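## Task

Same job, but the support blocks are the same plastic and colour as the bracket itself. Remove every ribbed support block and place each entirely inside the scrap tray's walls, with the bracket ending on the table. Breaking off the bracket's single thin leg, under one end of the top bar, fails the task. The 'finished part' reference shows the bracket without supports, so anything in it belongs to the bracket; the 'sliced job' reference is empty for this print. Release everything and move clear at the end; results held in place only by the robot do not count.

## Robot and tools

Robot: two arms, left_arm and right_arm, each ending in a parallel gripper. Each gripper has a wrist camera: cam_left_wrist and cam_right_wrist, both 672x504 pixels.

Frame: the state line reports each gripper in one shared scene frame. Origin sits on the table top midway between the arms, +z up, +x outward over the table, and left_arm on the +y side. Position is end_effector_position in metres; orientation is end_effector_quat_wxyz. The arm names do not indicate sides of an image. Printed positions can be somewhat off, more so at long reach. The fingers point along the gripper's own +z and open and close along its own y. The reported point lies between the finger pads, roughly 5 mm short of the tips.

Row format (used by execute_actions rows and by move target): one flat list of 14 numbers, each in [-1, 1]. The first 7 are left_arm, the next 7 right_arm, each as dx, dy, dz, rx, ry, rz, opening. Both arms must be filled in even if only one moves. dx..rz are an offset, not a pose, expressed in that gripper's own axes and measured from the gripper's pose in the most recent result that showed it (before any such result in a scene, or for the second and later calls in one reply, from where the robot is when the action begins). Scale: 1.0 equals 0.6 m of translation or 180 degrees of rotation; rx, ry, rz form a single rotation vector. Sending all zeros is not a hold: it drives the gripper back to that reference pose. Opening is absolute: +1 fully open (0.070 m), -1 closed. Going from open to closed takes at least about 1 s.

Tools:
- execute_actions {actions, pictures}: actions is an empty list (just returns state), or a list with one item. An action item has rows (1 to 15 rows of 14 numbers) and steps (up to 15, default 15); each step is 1/30 s, each row is applied for one step, and the last row repeats to fill. Every row is measured from the same reference pose, not from the row before. A wait item has only steps (up to 300), counted from the previous result, so your reply time is included. pictures is a boolean to include or skip camera images. A refused call moves nothing.
- move {target, speed}: target is one 14-number row as above (offsets from the last shown pose). Each gripper follows a straight path to its target; both paths finish together, lasting 0.5 to 10 s, cut off at 10 s. speed is the path's top speed in m/s, 0.002 to 0.5 (default 0.25); rotation is limited to twice that in rad/s. Openings are applied at the start. Paths do not avoid obstacles or the other arm, and grippers lag and may overshoot speed, especially near full stretch. Faster contact hits harder, and aiming further past a contact presses harder.
- wait {seconds}: 0 to 10 s, sends nothing new.
- zoom_image {camera, region}: region [x0, y0, x1, y1] in pixels of that camera's latest image, origin top-left, at most 504x504.
- show_instructions {}: shows the scene's reference images.
- finished_scene {scene}: ends scene 1 or 2 and grades it; irreversible. Replying without a tool call ends everything.

Motion limits: every control step the commanded pose is clipped to within 70 mm and 16 degrees of the measured pose, so large offsets take several actions; after an action an arm only continues to its last clipped pose. Check the result and send the remainder. Position wins over orientation when both cannot be met. Joint speed is capped at 3 rad/s.

Result lines: the state line (left_arm: ... | right_arm: ...) with poses; grip_measured, the measured finger opening on the command scale (readings may be off by about 1 mm); Joint positions (last number is opening in metres); joint torques (noisy, offset, not zero in free air); Hand target, the pose the controller is currently driving toward. "pose unreachable" means the clearance check altered or blocked that arm's command; HELD marks steps where this happened. A move adds a "move:" line: done, off_target, moving, held or fault, plus limits such as paced (pose clipped) or held (steps blocked; the arm may then surge), and each gripper's distance from its target. TORQUE FAULT means a joint hit its load limit; that arm freezes for 10 s. MOTOR HOT warns from 65 °C; at 80 °C an OVER-TEMPERATURE FAULT drops the arm.

Gripping: to hold something, command an opening roughly 0.04 below grip_measured; a smaller gap grips more gently. Finger force is about 20 N; fast closing squeezes harder. Wrist motors manage only about 4 N m, including the held object's weight.

Avoid: knocking anything off the table (ends the scene), arms colliding or pressing each other, forcing on the thin leg, dropping or slamming parts, and hard pushes. Loose items may occasionally get nudged by outside pushes. Time and smooth, low-effort motion affect the result. Finish by opening both grippers and backing away before calling finished_scene.

Each tool is called after "Emit:" in YAML: its name, and indented under it one key for each argument.

## Session

Emit:
show_instructions:

Emit:
execute_actions:
  actions: []

Reference images for this scene: finished part, sliced job.

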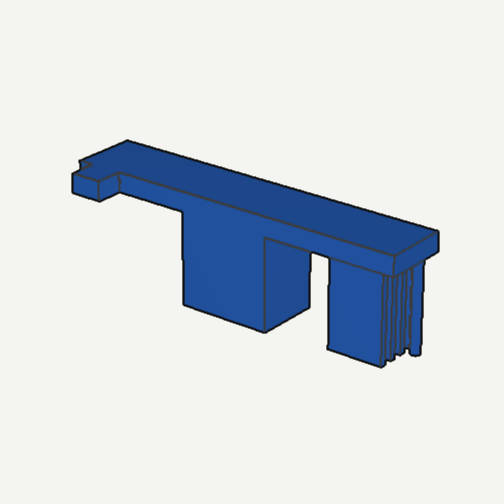

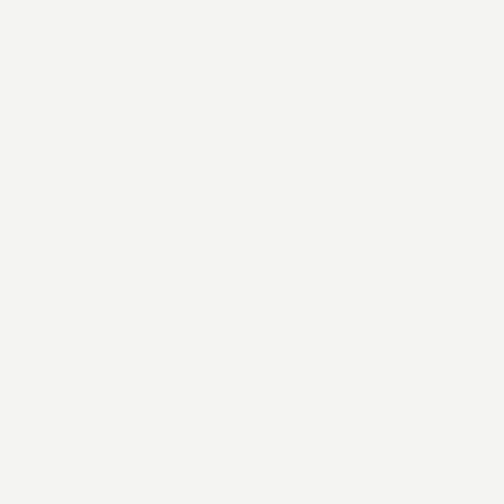

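Scene clock: 0.00 s of 8100.00 s.
left_arm: end_effector_position=(+0.4047, -0.1203, +0.1924) grip_measured=+1.00 end_effector_quat_wxyz=(+0.254, +0.193, +0.886, -0.338) | right_arm: end_effector_position=(+0.3713, -0.5891, +0.2148) grip_measured=+1.00 end_effector_quat_wxyz=(+0.383, +0.458, +0.756, +0.271)
Joint positions: left_arm=[-0.466  2.252 -2.145 -0.53   0.817  0.008  0.07 ] | right_arm=[-1.039  1.824 -1.459  1.027  0.907 -0.302  0.07 ]
Joint torques (N m, as the arm reports them, + toward a larger angle): no reading
Motor temperatures (°C, as the motors report them): left_arm=[26 26 27 31 28 27] | right_arm=[26 30 28 26 28 29]
Hand target (left_arm): +0.405, -0.120, +0.192; +0.254, +0.193, +0.886, -0.338
Hand target (right_arm): +0.371, -0.589, +0.215; +0.383, +0.458, +0.756, +0.271

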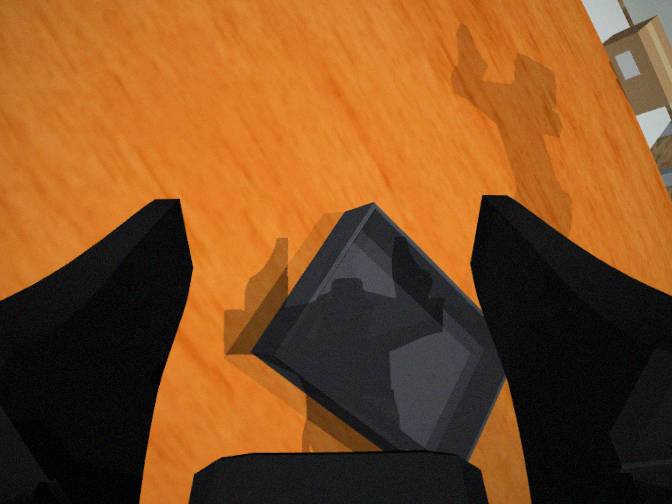

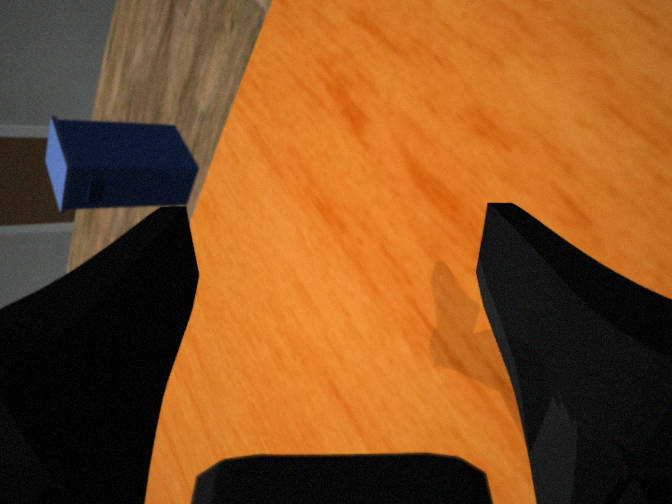

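Emit:
move:
  target: [0.205,0.043,-0.265,-0.246,0.01,-0.064,1,0.538,0.24,-0.097,0.097,0.118,-0.346,1]
  speed: 0.3

Scene clock: 3.83 s of 8100.00 s.
left_arm: end_effector_position=(+0.2684, +0.0302, +0.2097) grip_measured=+1.00 end_effector_quat_wxyz=(+0.261, -0.001, +0.965, +0.001) | right_arm: end_effector_position=(+0.2992, -0.2382, +0.2560) grip_measured=+1.00 end_effector_quat_wxyz=(+0.261, +0.002, +0.965, +0.015)
Joint positions: left_arm=[-0.797  1.741 -1.593  0.459  1.229 -1.066  0.07 ] | right_arm=[ 0.198  1.408 -1.392 -0.166  1.139  0.39   0.07 ]
Joint torques (N m, as the arm reports them, + toward a larger angle): left_arm=[ 0.5  -5.32 -3.87  0.14 -0.16  0.28] | right_arm=[ 0.23 -4.42 -5.49  0.06 -0.44 -0.15]
Motor temperatures (°C, as the motors report them): left_arm=[26 26 27 31 28 27] | right_arm=[26 30 28 26 28 29]
Hand target (left_arm): +0.269, +0.030, +0.210; +0.261, -0.001, +0.965, +0.001
Hand target (right_arm): +0.299, -0.238, +0.256; +0.261, +0.001, +0.965, +0.015
Off the commanded pose (left_arm): 0.001 m, 0 deg.
Off the commanded pose (right_arm): 0.006 m, 2 deg.
joint sent to its limit (left arm) — the command would take joint 5 (wrist pitch) past its upper limit, so that joint was sent only as far as its limit.
move: off_target (right_arm)

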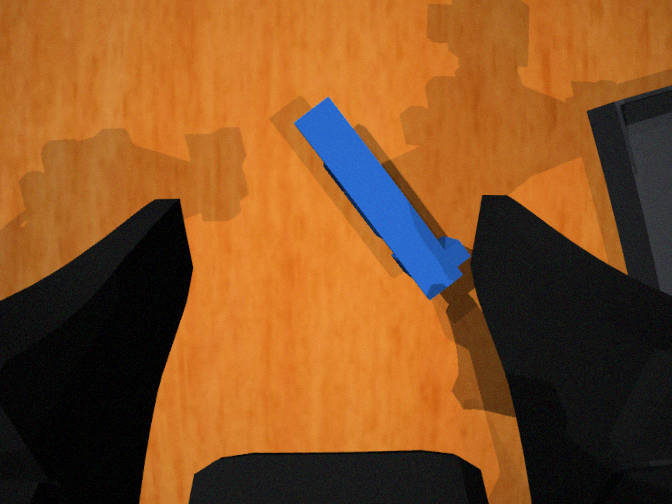

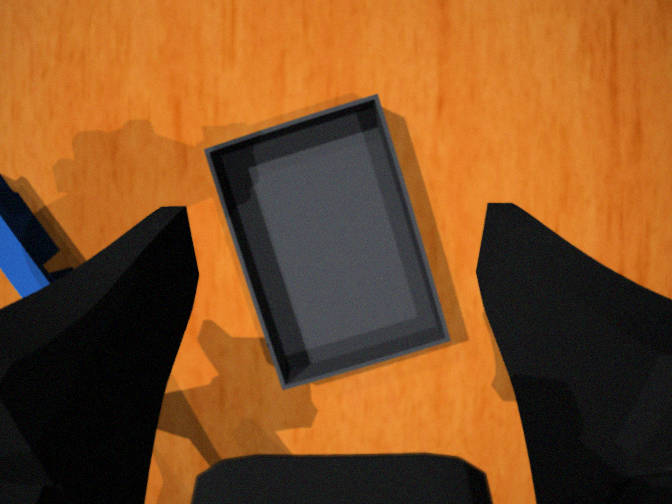

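Emit:
move:
  target: [0.097,-0.053,0.213,-0.055,0.162,-0.204,1,0.05,-0.15,0.09,0.088,0.152,0.326,1]
  speed: 0.3

Scene clock: 7.53 s of 8100.00 s.
left_arm: end_effector_position=(+0.2819, -0.0037, +0.0703) grip_measured=+1.00 end_effector_quat_wxyz=(+0.010, -0.321, +0.947, -0.028) | right_arm: end_effector_position=(+0.3010, -0.3277, +0.1912) grip_measured=+1.00 end_effector_quat_wxyz=(+0.109, +0.497, +0.858, +0.073)
Joint positions: left_arm=[-0.602  2.137 -1.767 -0.008  1.229 -1.426  0.07 ] | right_arm=[-0.169  1.54  -1.361  0.021  1.217  1.035  0.07 ]
Joint torques (N m, as the arm reports them, + toward a larger angle): left_arm=[-0.3  -8.49 -4.56  0.13  0.2   0.09] | right_arm=[ 1.51 -5.01 -5.08  0.14  0.08 -0.16]
Motor temperatures (°C, as the motors report them): left_arm=[26 26 27 31 28 27] | right_arm=[26 30 29 26 28 29]
Hand target (left_arm): +0.282, -0.004, +0.071; +0.010, -0.320, +0.947, -0.028
Hand target (right_arm): +0.301, -0.327, +0.192; +0.109, +0.496, +0.858, +0.073
Off the commanded pose (left_arm): 0.003 m, 3 deg.
Off the commanded pose (right_arm): 0.001 m, 15 deg.
joint sent to its limit (left arm) — the command would take joint 5 (wrist pitch) past its upper limit, so that joint was sent only as far as its limit.
joint sent to its limit (right arm) — the command would take joint 5 (wrist pitch) past its upper limit, so that joint was sent only as far as its limit.
move: off_target (left_arm, right_arm)

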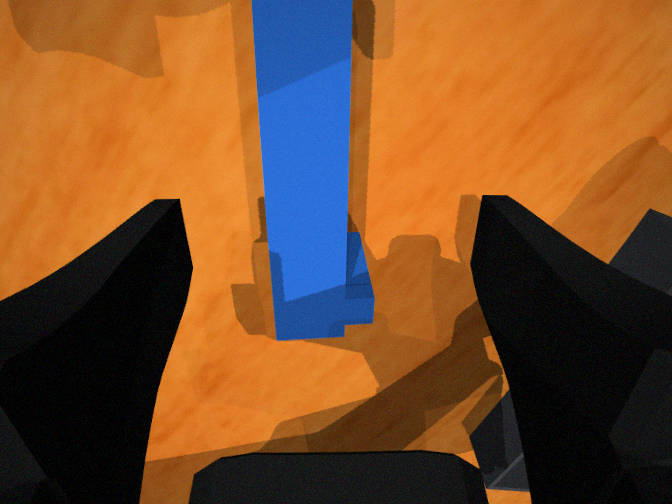

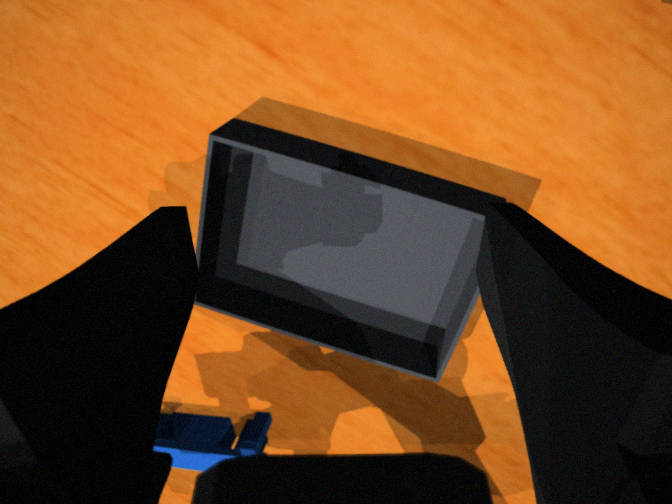

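Emit:
move:
  target: [-0.008,0.013,0.075,-0.019,0,0,0.6,0,0,0,0,0,0,1]
  speed: 0.1

Emit:
move:
  target: [0,0,0,0,0,0,-0.45,0,0,0,0,0,0,1]

Scene clock: 9.20 s of 8100.00 s.
left_arm: end_effector_position=(+0.2826, +0.0029, +0.0246) grip_measured=+0.60 end_effector_quat_wxyz=(-0.000, -0.321, +0.947, +0.001) | right_arm: end_effector_position=(+0.3010, -0.3275, +0.1913) grip_measured=+1.00 end_effector_quat_wxyz=(+0.109, +0.497, +0.858, +0.073)
Joint positions: left_arm=[-0.594  2.218 -1.726 -0.     1.167 -1.42   0.056] | right_arm=[-0.169  1.54  -1.361  0.021  1.217  1.035  0.07 ]
Joint torques (N m, as the arm reports them, + toward a larger angle): left_arm=[ 0.47 -8.89 -3.41  0.09  0.05  0.29] | right_arm=[ 0.18 -5.98 -5.82  0.08  0.1   0.27]
Motor temperatures (°C, as the motors report them): left_arm=[26 27 27 31 28 27] | right_arm=[26 30 29 26 28 29]
Hand target (left_arm): +0.283, +0.003, +0.025; -0.000, -0.321, +0.947, +0.000
Hand target (right_arm): +0.301, -0.328, +0.191; +0.109, +0.497, +0.858, +0.073
Off the commanded pose (left_arm): 0.001 m, 0 deg.
Off the commanded pose (right_arm): 0.000 m, 0 deg.
move: done

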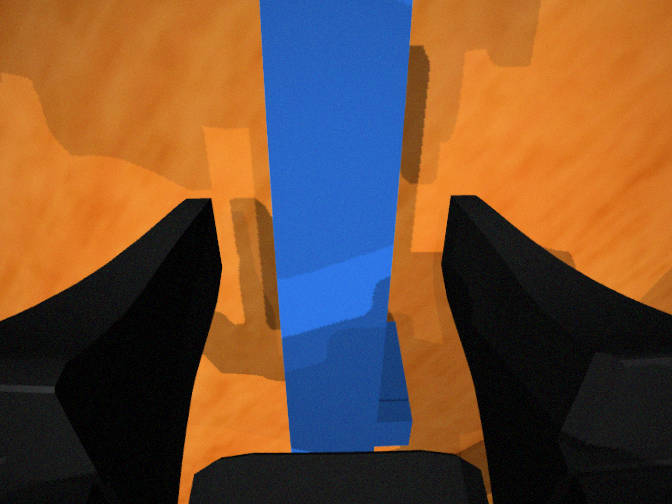

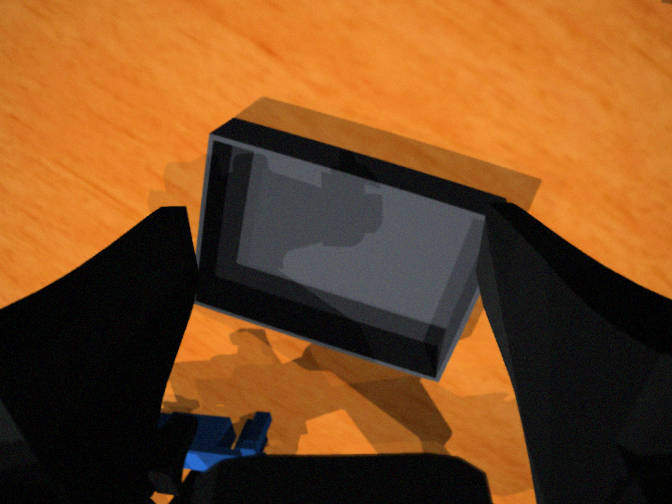

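Scene clock: 9.87 s of 8100.00 s.
left_arm: end_effector_position=(+0.2826, +0.0029, +0.0246) grip_measured=-0.29 end_effector_quat_wxyz=(-0.000, -0.321, +0.947, +0.001) | right_arm: end_effector_position=(+0.3010, -0.3275, +0.1913) grip_measured=+1.00 end_effector_quat_wxyz=(+0.109, +0.497, +0.858, +0.073)
Joint positions: left_arm=[-0.594  2.218 -1.726 -0.     1.167 -1.42   0.025] | right_arm=[-0.169  1.54  -1.361  0.021  1.217  1.035  0.07 ]
Joint torques (N m, as the arm reports them, + toward a larger angle): left_arm=[ 0.34 -8.51 -3.16  0.08 -0.05  0.29] | right_arm=[ 0.58 -6.03 -5.81  0.08  0.1   0.24]
Motor temperatures (°C, as the motors report them): left_arm=[26 27 27 31 28 27] | right_arm=[26 30 29 26 28 29]
Hand target (left_arm): +0.283, +0.003, +0.025; -0.000, -0.321, +0.947, +0.001
Hand target (right_arm): +0.301, -0.328, +0.191; +0.109, +0.497, +0.858, +0.073
Off the commanded pose (left_arm): 0.000 m, 0 deg.
Off the commanded pose (right_arm): 0.000 m, 0 deg.
move: done

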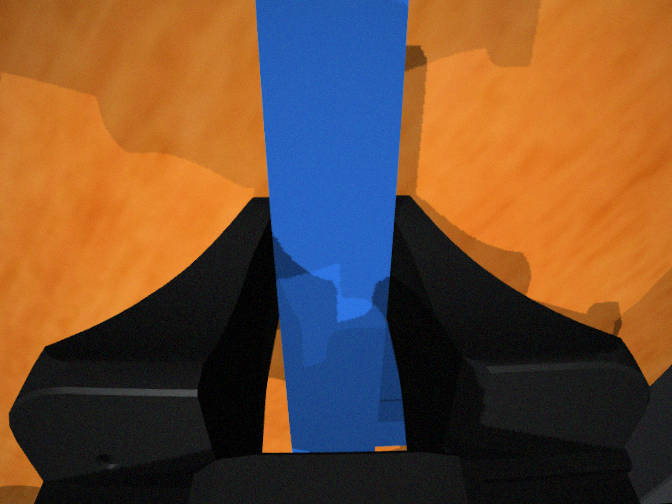

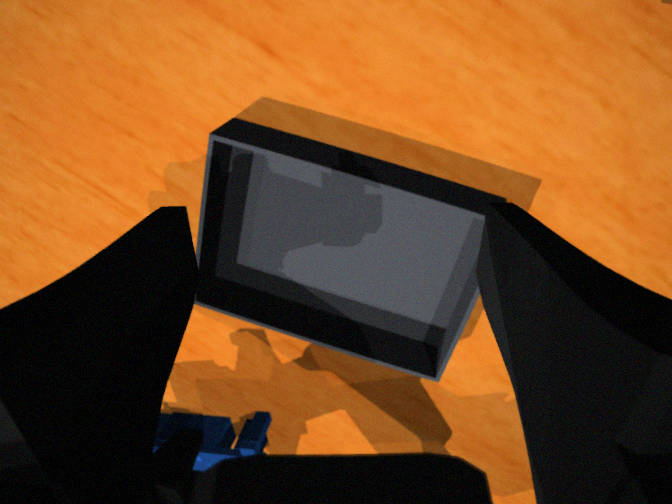

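Emit:
move:
  target: [0,0,-0.03,0,0,0,-0.45,0,0,0,0,0,0,1]
  speed: 0.1

Emit:
move:
  target: [0.108,0,-0.09,0.06,0,0,-0.45,0,0,0,0,0,0,1]

Emit:
move:
  target: [0,-0.25,0.02,0.44,0,0,-0.45,0,0,0,0,0,0,1]
  speed: 0.3

Scene clock: 11.60 s of 8100.00 s.
left_arm: end_effector_position=(+0.2825, +0.0030, +0.0430) grip_measured=-0.29 end_effector_quat_wxyz=(-0.000, -0.321, +0.947, +0.000) | right_arm: end_effector_position=(+0.3010, -0.3275, +0.1913) grip_measured=+1.00 end_effector_quat_wxyz=(+0.109, +0.497, +0.858, +0.073)
Joint positions: left_arm=[-0.593  2.197 -1.763  0.     1.225 -1.42   0.025] | right_arm=[-0.169  1.54  -1.361  0.021  1.217  1.035  0.07 ]
Joint torques (N m, as the arm reports them, + toward a larger angle): left_arm=[ 0.48 -8.17 -4.08  0.17 -0.1   0.2 ] | right_arm=[ 0.71 -6.04 -5.83  0.08  0.1   0.22]
Motor temperatures (°C, as the motors report them): left_arm=[26 27 27 31 28 27] | right_arm=[26 30 29 26 28 29]
Hand target (left_arm): +0.283, +0.003, +0.043; -0.000, -0.321, +0.947, +0.001
Hand target (right_arm): +0.301, -0.328, +0.191; +0.109, +0.497, +0.858, +0.073
Off the commanded pose (left_arm): 0.000 m, 0 deg.
Off the commanded pose (right_arm): 0.000 m, 0 deg.
move: done

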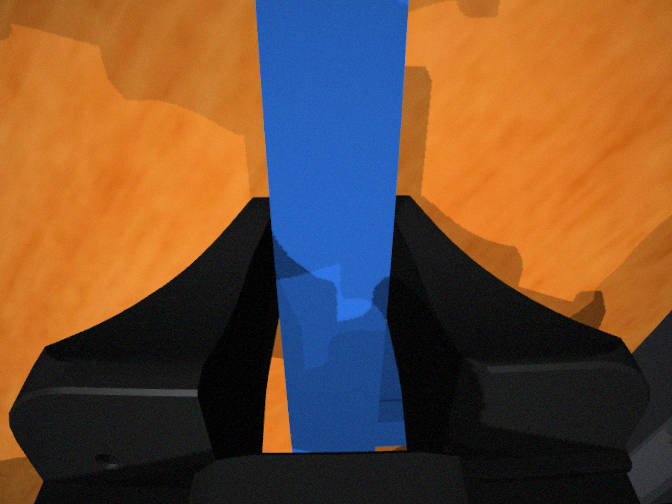

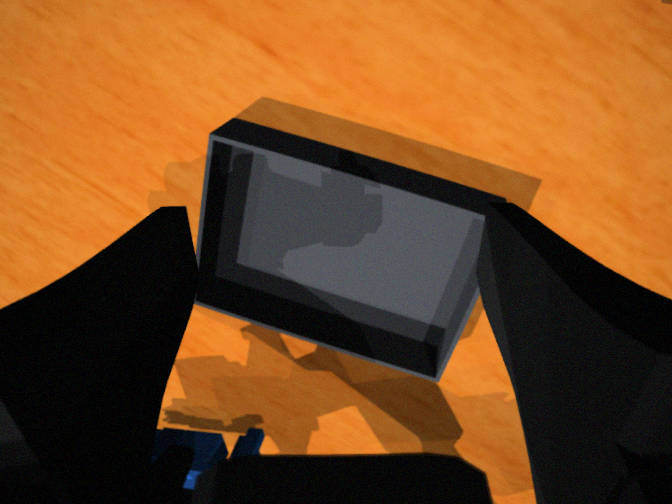

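Scene clock: 12.43 s of 8100.00 s.
left_arm: end_effector_position=(+0.2319, -0.0362, +0.0965) grip_measured=-0.29 end_effector_quat_wxyz=(+0.033, -0.320, +0.943, -0.089) | right_arm: end_effector_position=(+0.3010, -0.3275, +0.1913) grip_measured=+1.00 end_effector_quat_wxyz=(+0.109, +0.497, +0.858, +0.073)
Joint positions: left_arm=[-0.742  1.978 -1.593  0.005  1.083 -1.571  0.025] | right_arm=[-0.169  1.54  -1.361  0.021  1.217  1.035  0.07 ]
Joint torques (N m, as the arm reports them, + toward a larger angle): left_arm=[ 0.65 -6.76 -3.03  0.13 -0.04  0.3 ] | right_arm=[ 0.72 -6.03 -5.82  0.07  0.1   0.22]
Motor temperatures (°C, as the motors report them): left_arm=[26 27 27 31 28 27] | right_arm=[26 30 29 26 28 29]
Hand target (left_arm): +0.232, -0.036, +0.096; +0.033, -0.320, +0.943, -0.088
Hand target (right_arm): +0.301, -0.328, +0.191; +0.109, +0.497, +0.858, +0.073
Off the commanded pose (left_arm): 0.001 m, 0 deg.
Off the commanded pose (right_arm): 0.000 m, 0 deg.
move: done

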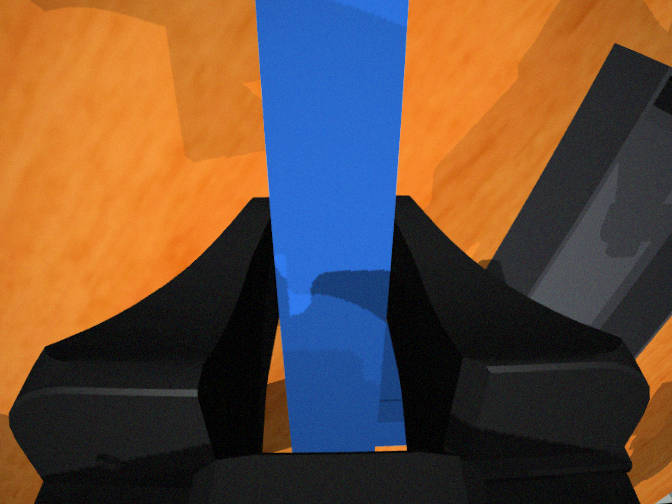

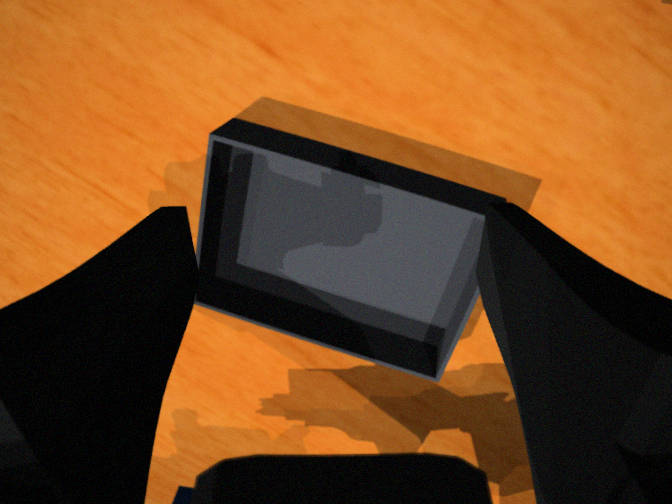

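Scene clock: 15.13 s of 8100.00 s.
left_arm: end_effector_position=(+0.3240, -0.1571, +0.1133) grip_measured=-0.29 end_effector_quat_wxyz=(+0.233, -0.226, +0.669, -0.668) | right_arm: end_effector_position=(+0.3010, -0.3275, +0.1913) grip_measured=+1.00 end_effector_quat_wxyz=(+0.109, +0.497, +0.858, +0.073)
Joint positions: left_arm=[-0.744  2.276 -1.183 -0.008 -1.008 -1.556  0.025] | right_arm=[-0.169  1.54  -1.361  0.021  1.217  1.035  0.07 ]
Joint torques (N m, as the arm reports them, + toward a larger angle): left_arm=[ 0.04 -8.95 -3.55  0.11 -0.98 -0.08] | right_arm=[ 0.72 -6.06 -5.82  0.08  0.11  0.22]
Motor temperatures (°C, as the motors report them): left_arm=[26 27 27 31 28 27] | right_arm=[26 30 29 26 28 29]
Hand target (left_arm): +0.324, -0.157, +0.113; +0.233, -0.226, +0.670, -0.668
Hand target (right_arm): +0.301, -0.328, +0.191; +0.109, +0.497, +0.858, +0.073
Off the commanded pose (left_arm): 0.002 m, 0 deg.
Off the commanded pose (right_arm): 0.000 m, 0 deg.
move: done

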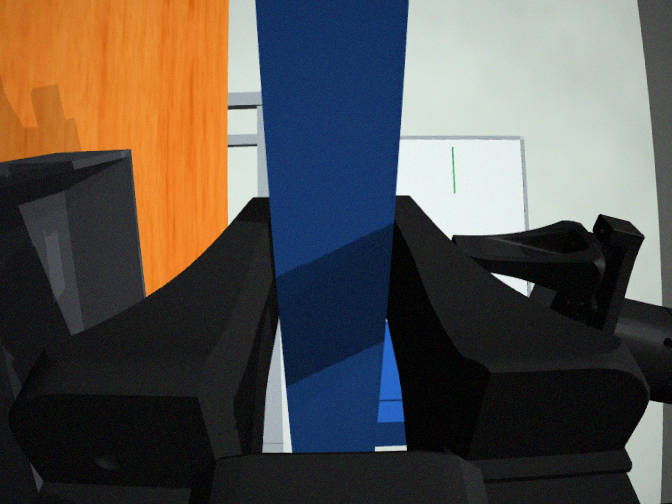

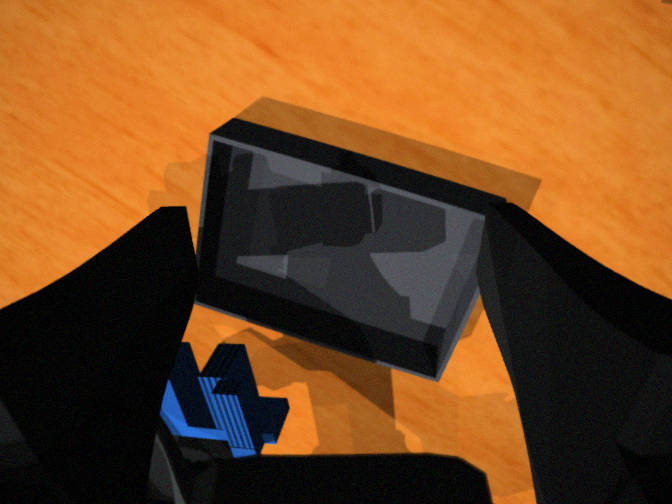

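Emit:
move:
  target: [0.057,0.038,0.036,0,0.044,0,-0.45,0.133,0.072,0.072,0.04,0.036,0,1]
  speed: 0.12

Scene clock: 17.13 s of 8100.00 s.
left_arm: end_effector_position=(+0.3106, -0.1956, +0.0906) grip_measured=-0.29 end_effector_quat_wxyz=(+0.187, -0.179, +0.684, -0.682) | right_arm: end_effector_position=(+0.3094, -0.2349, +0.1490) grip_measured=+1.00 end_effector_quat_wxyz=(+0.042, +0.497, +0.864, +0.064)
Joint positions: left_arm=[-0.753  2.391 -1.318  0.147 -0.992 -1.64   0.025] | right_arm=[ 0.083  1.707 -1.416  0.037  1.217  1.276  0.07 ]
Joint torques (N m, as the arm reports them, + toward a larger angle): left_arm=[ 0.04 -9.52 -3.42 -0.23 -1.12  0.22] | right_arm=[ 0.31 -8.06 -5.99  0.    0.21 -0.14]
Motor temperatures (°C, as the motors report them): left_arm=[26 27 27 31 28 27] | right_arm=[26 30 29 26 28 29]
Hand target (left_arm): +0.311, -0.195, +0.091; +0.187, -0.179, +0.684, -0.682
Hand target (right_arm): +0.309, -0.235, +0.150; +0.043, +0.498, +0.864, +0.064
Off the commanded pose (left_arm): 0.001 m, 0 deg.
Off the commanded pose (right_arm): 0.002 m, 2 deg.
joint sent to its limit (right arm) — the command would take joint 5 (wrist pitch) past its upper limit, so that joint was sent only as far as its limit.
move: done

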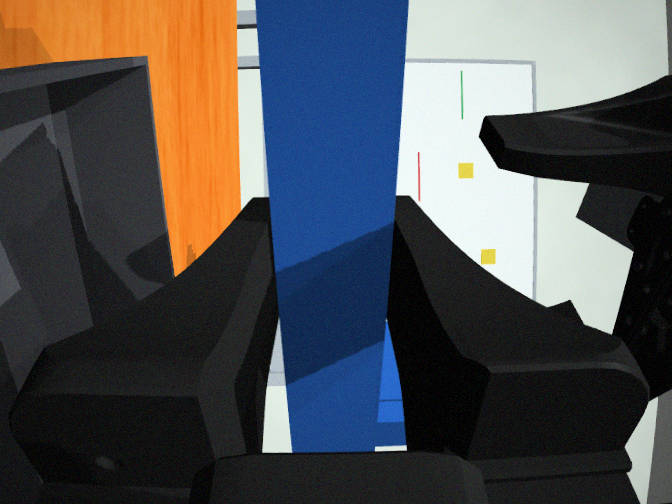

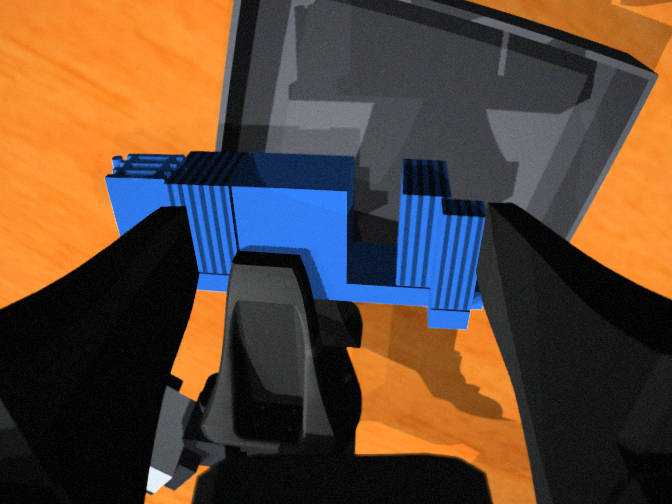

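Emit:
move:
  target: [0,0,0,0,0,0,-0.45,0.017,-0.1,0.02,0.035,0,0,0]
  speed: 0.1

Scene clock: 19.33 s of 8100.00 s.
left_arm: end_effector_position=(+0.3105, -0.1954, +0.0894) grip_measured=-0.29 end_effector_quat_wxyz=(+0.187, -0.178, +0.685, -0.681) | right_arm: end_effector_position=(+0.2544, -0.2553, +0.1284) grip_measured=+0.00 end_effector_quat_wxyz=(+0.016, +0.499, +0.866, +0.018)
Joint positions: left_arm=[-0.753  2.392 -1.317  0.147 -0.991 -1.639  0.025] | right_arm=[ 0.084  1.594 -1.201  0.004  1.217  1.287  0.035]
Joint torques (N m, as the arm reports them, + toward a larger angle): left_arm=[-0.01 -9.89 -3.91 -0.26 -1.52 -0.19] | right_arm=[ 2.01 -4.52 -5.56  0.01  0.27  0.21]
Motor temperatures (°C, as the motors report them): left_arm=[26 27 27 31 28 27] | right_arm=[26 30 29 26 28 29]
Hand target (left_arm): +0.311, -0.196, +0.091; +0.187, -0.179, +0.684, -0.682
Hand target (right_arm): +0.255, -0.255, +0.128; +0.016, +0.499, +0.866, +0.018
Off the commanded pose (left_arm): 0.001 m, 0 deg.
Off the commanded pose (right_arm): 0.001 m, 0 deg.
joint sent to its limit (right arm) — the command would take joint 5 (wrist pitch) past its upper limit, so that joint was sent only as far as its limit.
move: done

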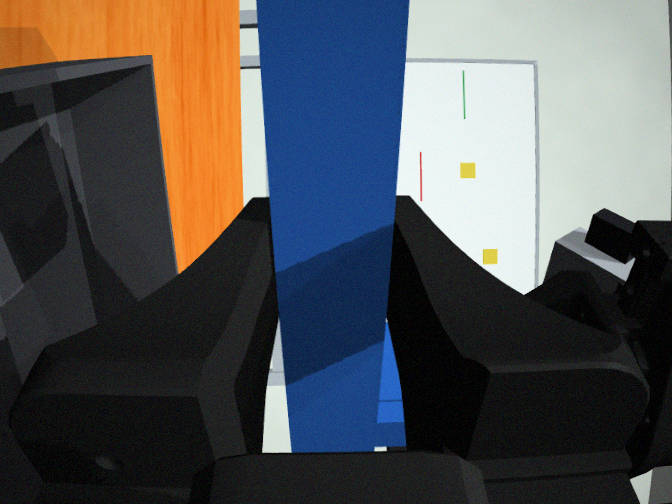

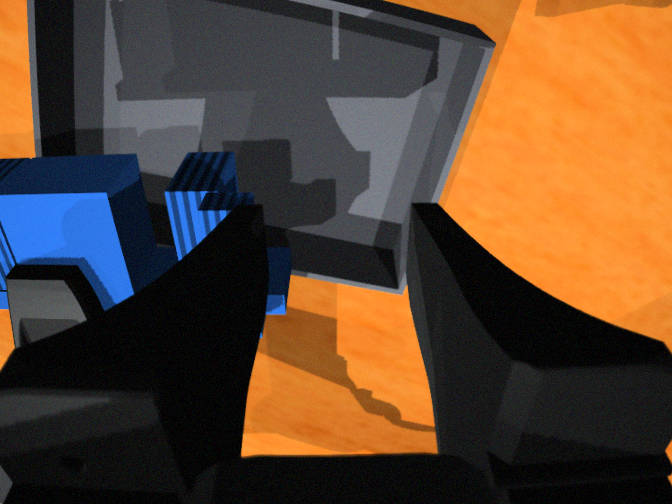

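Emit:
move:
  target: [0,0.017,0,0,0,0,-0.45,0,0,0,0,0,0,-0.3]
  speed: 0.05

Emit:
move:
  target: [0,0,0,0,0,0,-0.45,0.004,0.043,0.006,0,0,0,-0.3]
  speed: 0.08

Emit:
move:
  target: [0,0,0,0,0,0,-0.45,0,0,0.022,0,0,0,-0.3]
  speed: 0.03

Scene clock: 21.07 s of 8100.00 s.
left_arm: end_effector_position=(+0.3104, -0.1956, +0.0792) grip_measured=-0.29 end_effector_quat_wxyz=(+0.186, -0.178, +0.685, -0.682) | right_arm: end_effector_position=(+0.2544, -0.2551, +0.1281) grip_measured=-0.30 end_effector_quat_wxyz=(+0.016, +0.499, +0.866, +0.018)
Joint positions: left_arm=[-0.753  2.421 -1.324  0.145 -1.014 -1.636  0.025] | right_arm=[ 0.084  1.595 -1.201  0.004  1.217  1.287  0.025]
Joint torques (N m, as the arm reports them, + toward a larger angle): left_arm=[ 0.14 -9.37 -4.28 -0.28 -1.27  0.4 ] | right_arm=[ 1.12 -6.48 -4.18  0.15  0.24  0.  ]
Motor temperatures (°C, as the motors report them): left_arm=[26 27 27 31 29 27] | right_arm=[26 30 29 26 28 29]
Hand target (left_arm): +0.311, -0.196, +0.079; +0.187, -0.178, +0.685, -0.681
Hand target (right_arm): +0.254, -0.255, +0.128; +0.016, +0.499, +0.866, +0.018
Off the commanded pose (left_arm): 0.000 m, 0 deg.
Off the commanded pose (right_arm): 0.000 m, 0 deg.
joint sent to its limit (right arm) — the command would take joint 5 (wrist pitch) past its upper limit, so that joint was sent only as far as its limit.
move: done

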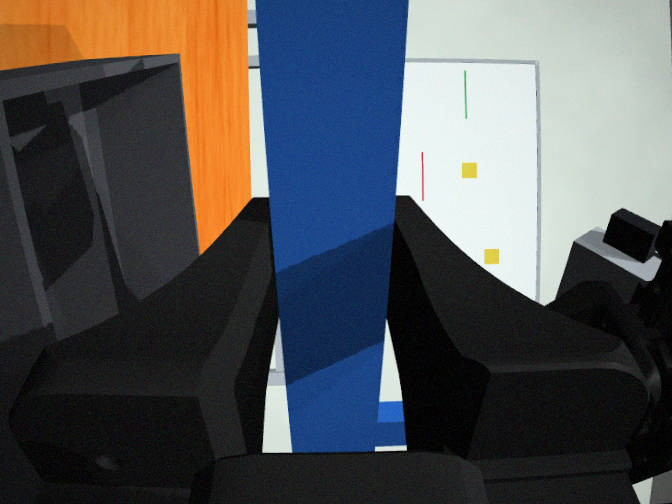

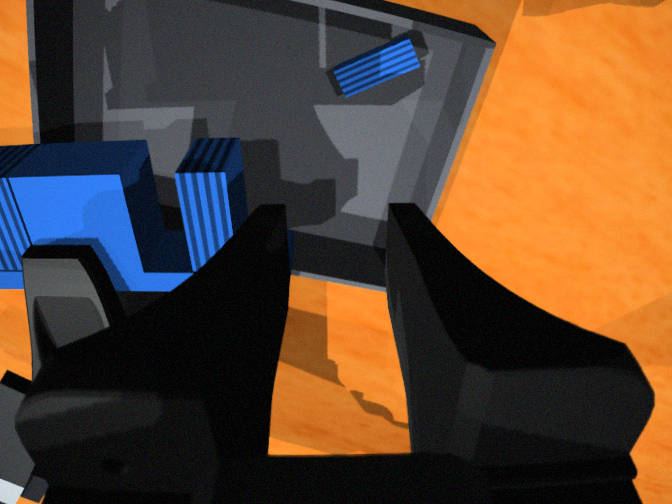

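Scene clock: 21.77 s of 8100.00 s.
left_arm: end_effector_position=(+0.3105, -0.1957, +0.0792) grip_measured=-0.29 end_effector_quat_wxyz=(+0.186, -0.178, +0.685, -0.682) | right_arm: end_effector_position=(+0.2758, -0.2397, +0.1251) grip_measured=-0.30 end_effector_quat_wxyz=(+0.018, +0.499, +0.866, +0.020)
Joint positions: left_arm=[-0.753  2.421 -1.324  0.145 -1.014 -1.636  0.025] | right_arm=[ 0.115  1.677 -1.289  0.003  1.217  1.317  0.025]
Joint torques (N m, as the arm reports them, + toward a larger angle): left_arm=[-0.12 -8.99 -4.29 -0.27 -1.26  0.36] | right_arm=[ 1.33 -6.55 -4.73 -0.01  0.23  0.13]
Motor temperatures (°C, as the motors report them): left_arm=[26 27 27 31 29 27] | right_arm=[26 30 29 26 28 29]
Hand target (left_arm): +0.310, -0.196, +0.079; +0.186, -0.178, +0.685, -0.682
Hand target (right_arm): +0.275, -0.240, +0.125; +0.018, +0.499, +0.866, +0.020
Off the commanded pose (left_arm): 0.000 m, 0 deg.
Off the commanded pose (right_arm): 0.001 m, 0 deg.
joint sent to its limit (right arm) — the command would take joint 5 (wrist pitch) past its upper limit, so that joint was sent only as far as its limit.
move: done

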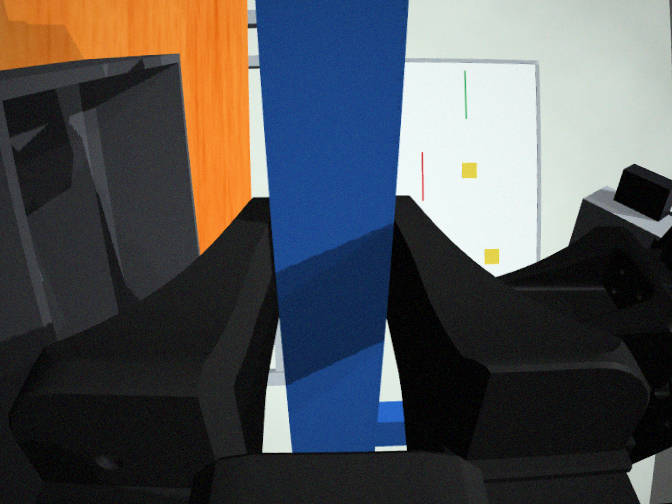

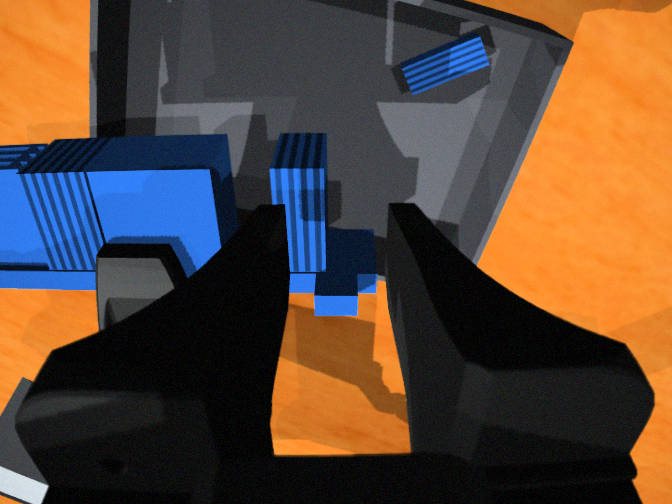

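Scene clock: 22.47 s of 8100.00 s.
left_arm: end_effector_position=(+0.3105, -0.1957, +0.0792) grip_measured=-0.29 end_effector_quat_wxyz=(+0.186, -0.178, +0.685, -0.682) | right_arm: end_effector_position=(+0.2763, -0.2396, +0.1116) grip_measured=-0.30 end_effector_quat_wxyz=(+0.018, +0.499, +0.866, +0.020)
Joint positions: left_arm=[-0.753  2.421 -1.324  0.145 -1.014 -1.636  0.025] | right_arm=[ 0.115  1.69  -1.252  0.003  1.166  1.317  0.025]
Joint torques (N m, as the arm reports them, + toward a larger angle): left_arm=[ 0.01 -9.03 -4.11 -0.26 -1.27  0.38] | right_arm=[ 1.5  -5.66 -5.02  0.    0.12  0.18]
Motor temperatures (°C, as the motors report them): left_arm=[26 27 27 31 29 27] | right_arm=[26 30 29 26 28 29]
Hand target (left_arm): +0.310, -0.196, +0.079; +0.186, -0.178, +0.685, -0.682
Hand target (right_arm): +0.276, -0.240, +0.112; +0.018, +0.499, +0.866, +0.020
Off the commanded pose (left_arm): 0.000 m, 0 deg.
Off the commanded pose (right_arm): 0.000 m, 0 deg.
move: done

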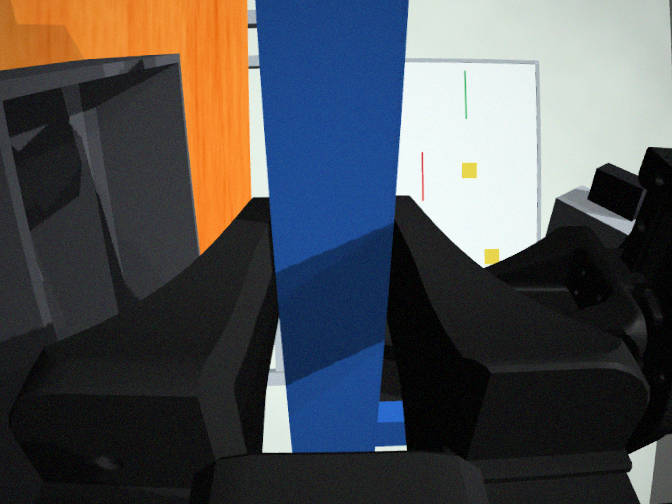

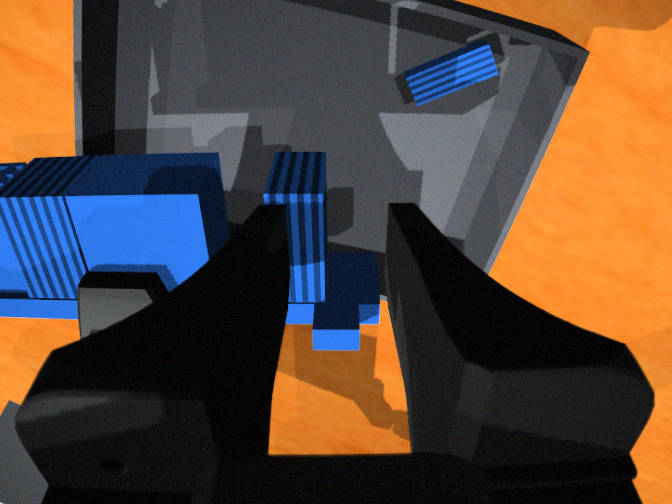

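The tab block already fell in. Next, the middle one.

Emit:
move:
  target: [0,0,0,0,0,0,-0.45,-0.012,-0.007,0,0,0,0,-0.3]
  speed: 0.03

Emit:
move:
  target: [0,0,0,0,0,0,-0.45,0,0,0.021,0,0,0,-0.3]
  speed: 0.01

Scene clock: 23.97 s of 8100.00 s.
left_arm: end_effector_position=(+0.3105, -0.1957, +0.0792) grip_measured=-0.29 end_effector_quat_wxyz=(+0.186, -0.178, +0.685, -0.682) | right_arm: end_effector_position=(+0.2764, -0.2482, +0.1115) grip_measured=-0.30 end_effector_quat_wxyz=(+0.018, +0.499, +0.866, +0.020)
Joint positions: left_arm=[-0.753  2.421 -1.324  0.145 -1.014 -1.636  0.025] | right_arm=[ 0.089  1.683 -1.242  0.004  1.164  1.291  0.024]
Joint torques (N m, as the arm reports them, + toward a larger angle): left_arm=[-0.12 -9.04 -4.   -0.23 -1.26  0.39] | right_arm=[ 0.71 -7.42 -4.12  0.15 -0.08  0.04]
Motor temperatures (°C, as the motors report them): left_arm=[26 27 27 31 29 27] | right_arm=[26 30 29 26 28 29]
Hand target (left_arm): +0.310, -0.196, +0.079; +0.186, -0.178, +0.685, -0.682
Hand target (right_arm): +0.276, -0.248, +0.112; +0.018, +0.499, +0.866, +0.020
Off the commanded pose (left_arm): 0.000 m, 0 deg.
Off the commanded pose (right_arm): 0.000 m, 0 deg.
move: done

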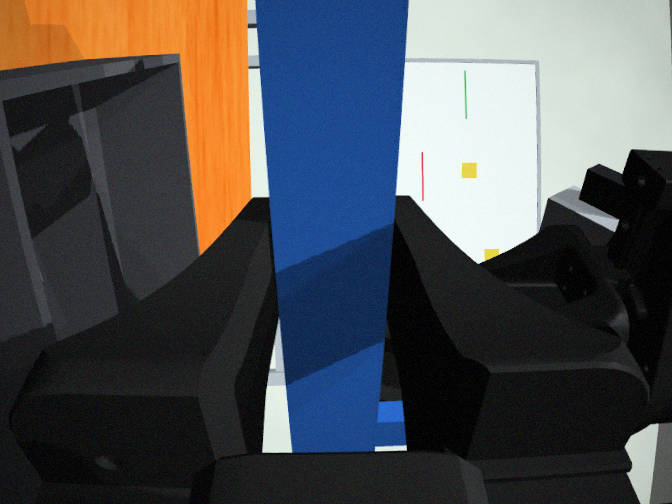

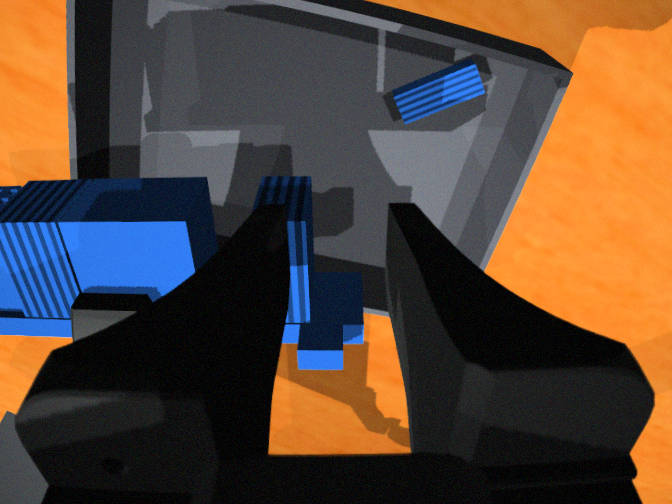

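Scene clock: 25.43 s of 8100.00 s.
left_arm: end_effector_position=(+0.3107, -0.1947, +0.0738) grip_measured=-0.28 end_effector_quat_wxyz=(+0.185, -0.181, +0.691, -0.674) | right_arm: end_effector_position=(+0.2773, -0.2481, +0.0991) grip_measured=-0.30 end_effector_quat_wxyz=(+0.019, +0.499, +0.866, +0.020)
Joint positions: left_arm=[-0.752  2.423 -1.321  0.145 -0.997 -1.635  0.025] | right_arm=[ 0.089  1.697 -1.209  0.003  1.115  1.291  0.024]
Joint torques (N m, as the arm reports them, + toward a larger angle): left_arm=[ -1.65 -16.52  -7.76  -0.1   -3.95  -0.52] | right_arm=[ 0.9  -0.51 -0.82  0.27 -0.14 -0.03]
Motor temperatures (°C, as the motors report them): left_arm=[26 27 27 31 29 27] | right_arm=[26 30 29 26 28 29]
Hand target (left_arm): +0.310, -0.196, +0.079; +0.186, -0.178, +0.685, -0.682
Hand target (right_arm): +0.277, -0.248, +0.099; +0.018, +0.499, +0.866, +0.020
Off the commanded pose (left_arm): 0.006 m, 1 deg.
Off the commanded pose (right_arm): 0.000 m, 0 deg.
move: off_target (left_arm)

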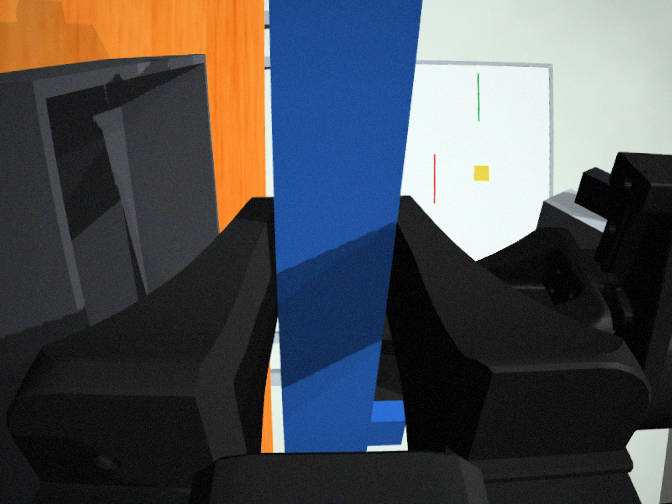

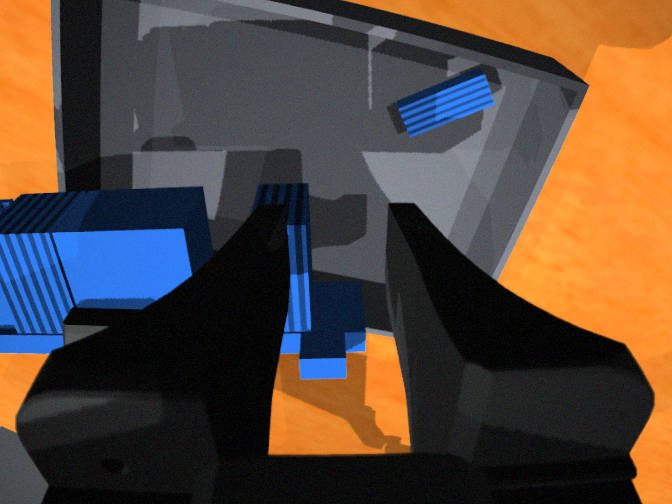

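Emit:
move:
  target: [0,-0.009,0,0.006,0,0,-0.45,-0.013,0,-0.019,0,0,0,-0.3]
  speed: 0.03

Emit:
move:
  target: [0,0,0,0,0,0,-0.45,0,0,0.018,0,0,0,-0.3]
  speed: 0.01

Scene clock: 27.00 s of 8100.00 s.
left_arm: end_effector_position=(+0.3103, -0.1961, +0.0831) grip_measured=-0.27 end_effector_quat_wxyz=(+0.187, -0.177, +0.682, -0.685) | right_arm: end_effector_position=(+0.2806, -0.2549, +0.1101) grip_measured=-0.30 end_effector_quat_wxyz=(+0.018, +0.499, +0.866, +0.020)
Joint positions: left_arm=[-0.754  2.417 -1.324  0.144 -1.018 -1.636  0.025] | right_arm=[ 0.065  1.693 -1.249  0.005  1.161  1.267  0.025]
Joint torques (N m, as the arm reports them, + toward a larger angle): left_arm=[  1.14 -12.47  -3.88  -0.53  -2.45   0.06] | right_arm=[-0.63 -5.2  -3.43 -0.52  0.19  0.07]
Motor temperatures (°C, as the motors report them): left_arm=[26 28 27 31 30 27] | right_arm=[26 30 29 26 28 29]
Hand target (left_arm): +0.311, -0.195, +0.079; +0.187, -0.179, +0.685, -0.681
Hand target (right_arm): +0.281, -0.255, +0.111; +0.019, +0.499, +0.866, +0.020
Off the commanded pose (left_arm): 0.004 m, 1 deg.
Off the commanded pose (right_arm): 0.000 m, 0 deg.
move: off_target (left_arm)

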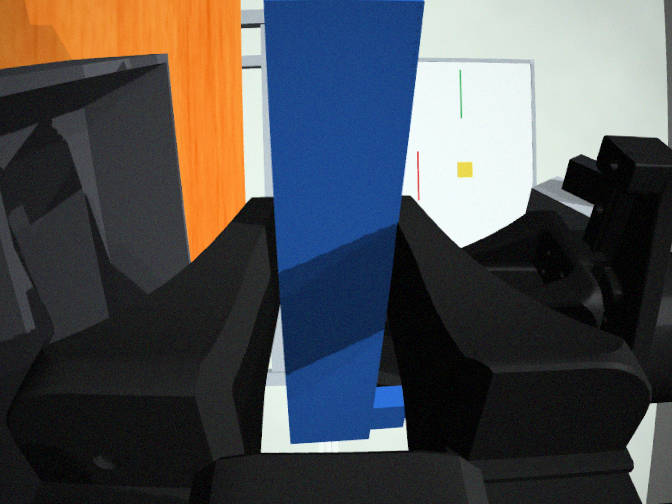

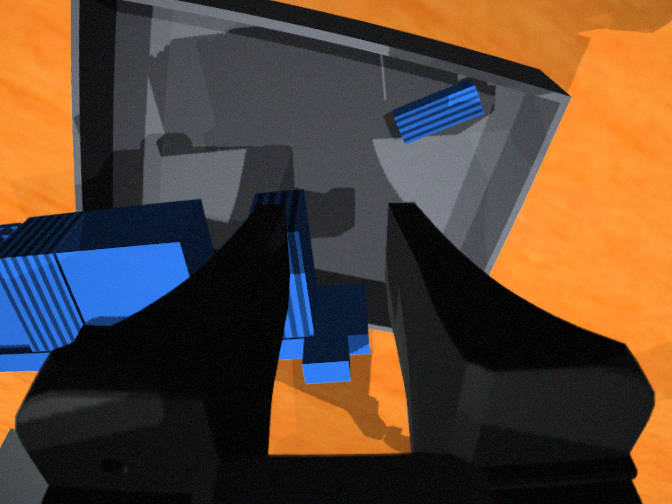

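Scene clock: 28.30 s of 8100.00 s.
left_arm: end_effector_position=(+0.3106, -0.1961, +0.0836) grip_measured=-0.29 end_effector_quat_wxyz=(+0.187, -0.178, +0.681, -0.685) | right_arm: end_effector_position=(+0.2811, -0.2550, +0.0990) grip_measured=-0.30 end_effector_quat_wxyz=(+0.018, +0.499, +0.866, +0.019)
Joint positions: left_arm=[-0.754  2.416 -1.325  0.144 -1.018 -1.636  0.025] | right_arm=[ 0.065  1.706 -1.22   0.005  1.12   1.267  0.024]
Joint torques (N m, as the arm reports them, + toward a larger angle): left_arm=[-0.28 -8.49 -2.46  0.06 -0.96  0.13] | right_arm=[ 1.39 -5.73 -4.47  0.17  0.01 -0.01]
Motor temperatures (°C, as the motors report them): left_arm=[26 28 27 31 30 27] | right_arm=[26 30 29 26 28 29]
Hand target (left_arm): +0.310, -0.196, +0.083; +0.187, -0.177, +0.682, -0.685
Hand target (right_arm): +0.281, -0.255, +0.099; +0.018, +0.499, +0.866, +0.019
Off the commanded pose (left_arm): 0.001 m, 0 deg.
Off the commanded pose (right_arm): 0.000 m, 0 deg.
move: done

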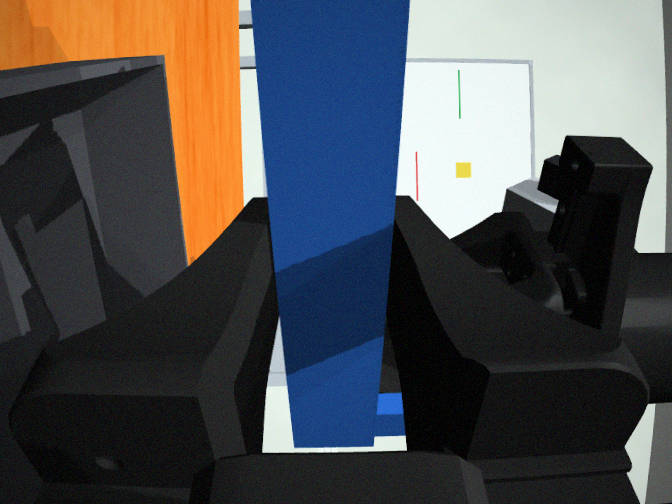

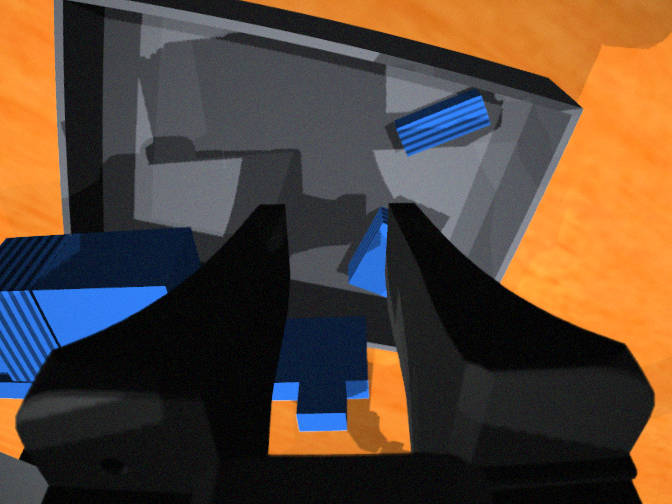

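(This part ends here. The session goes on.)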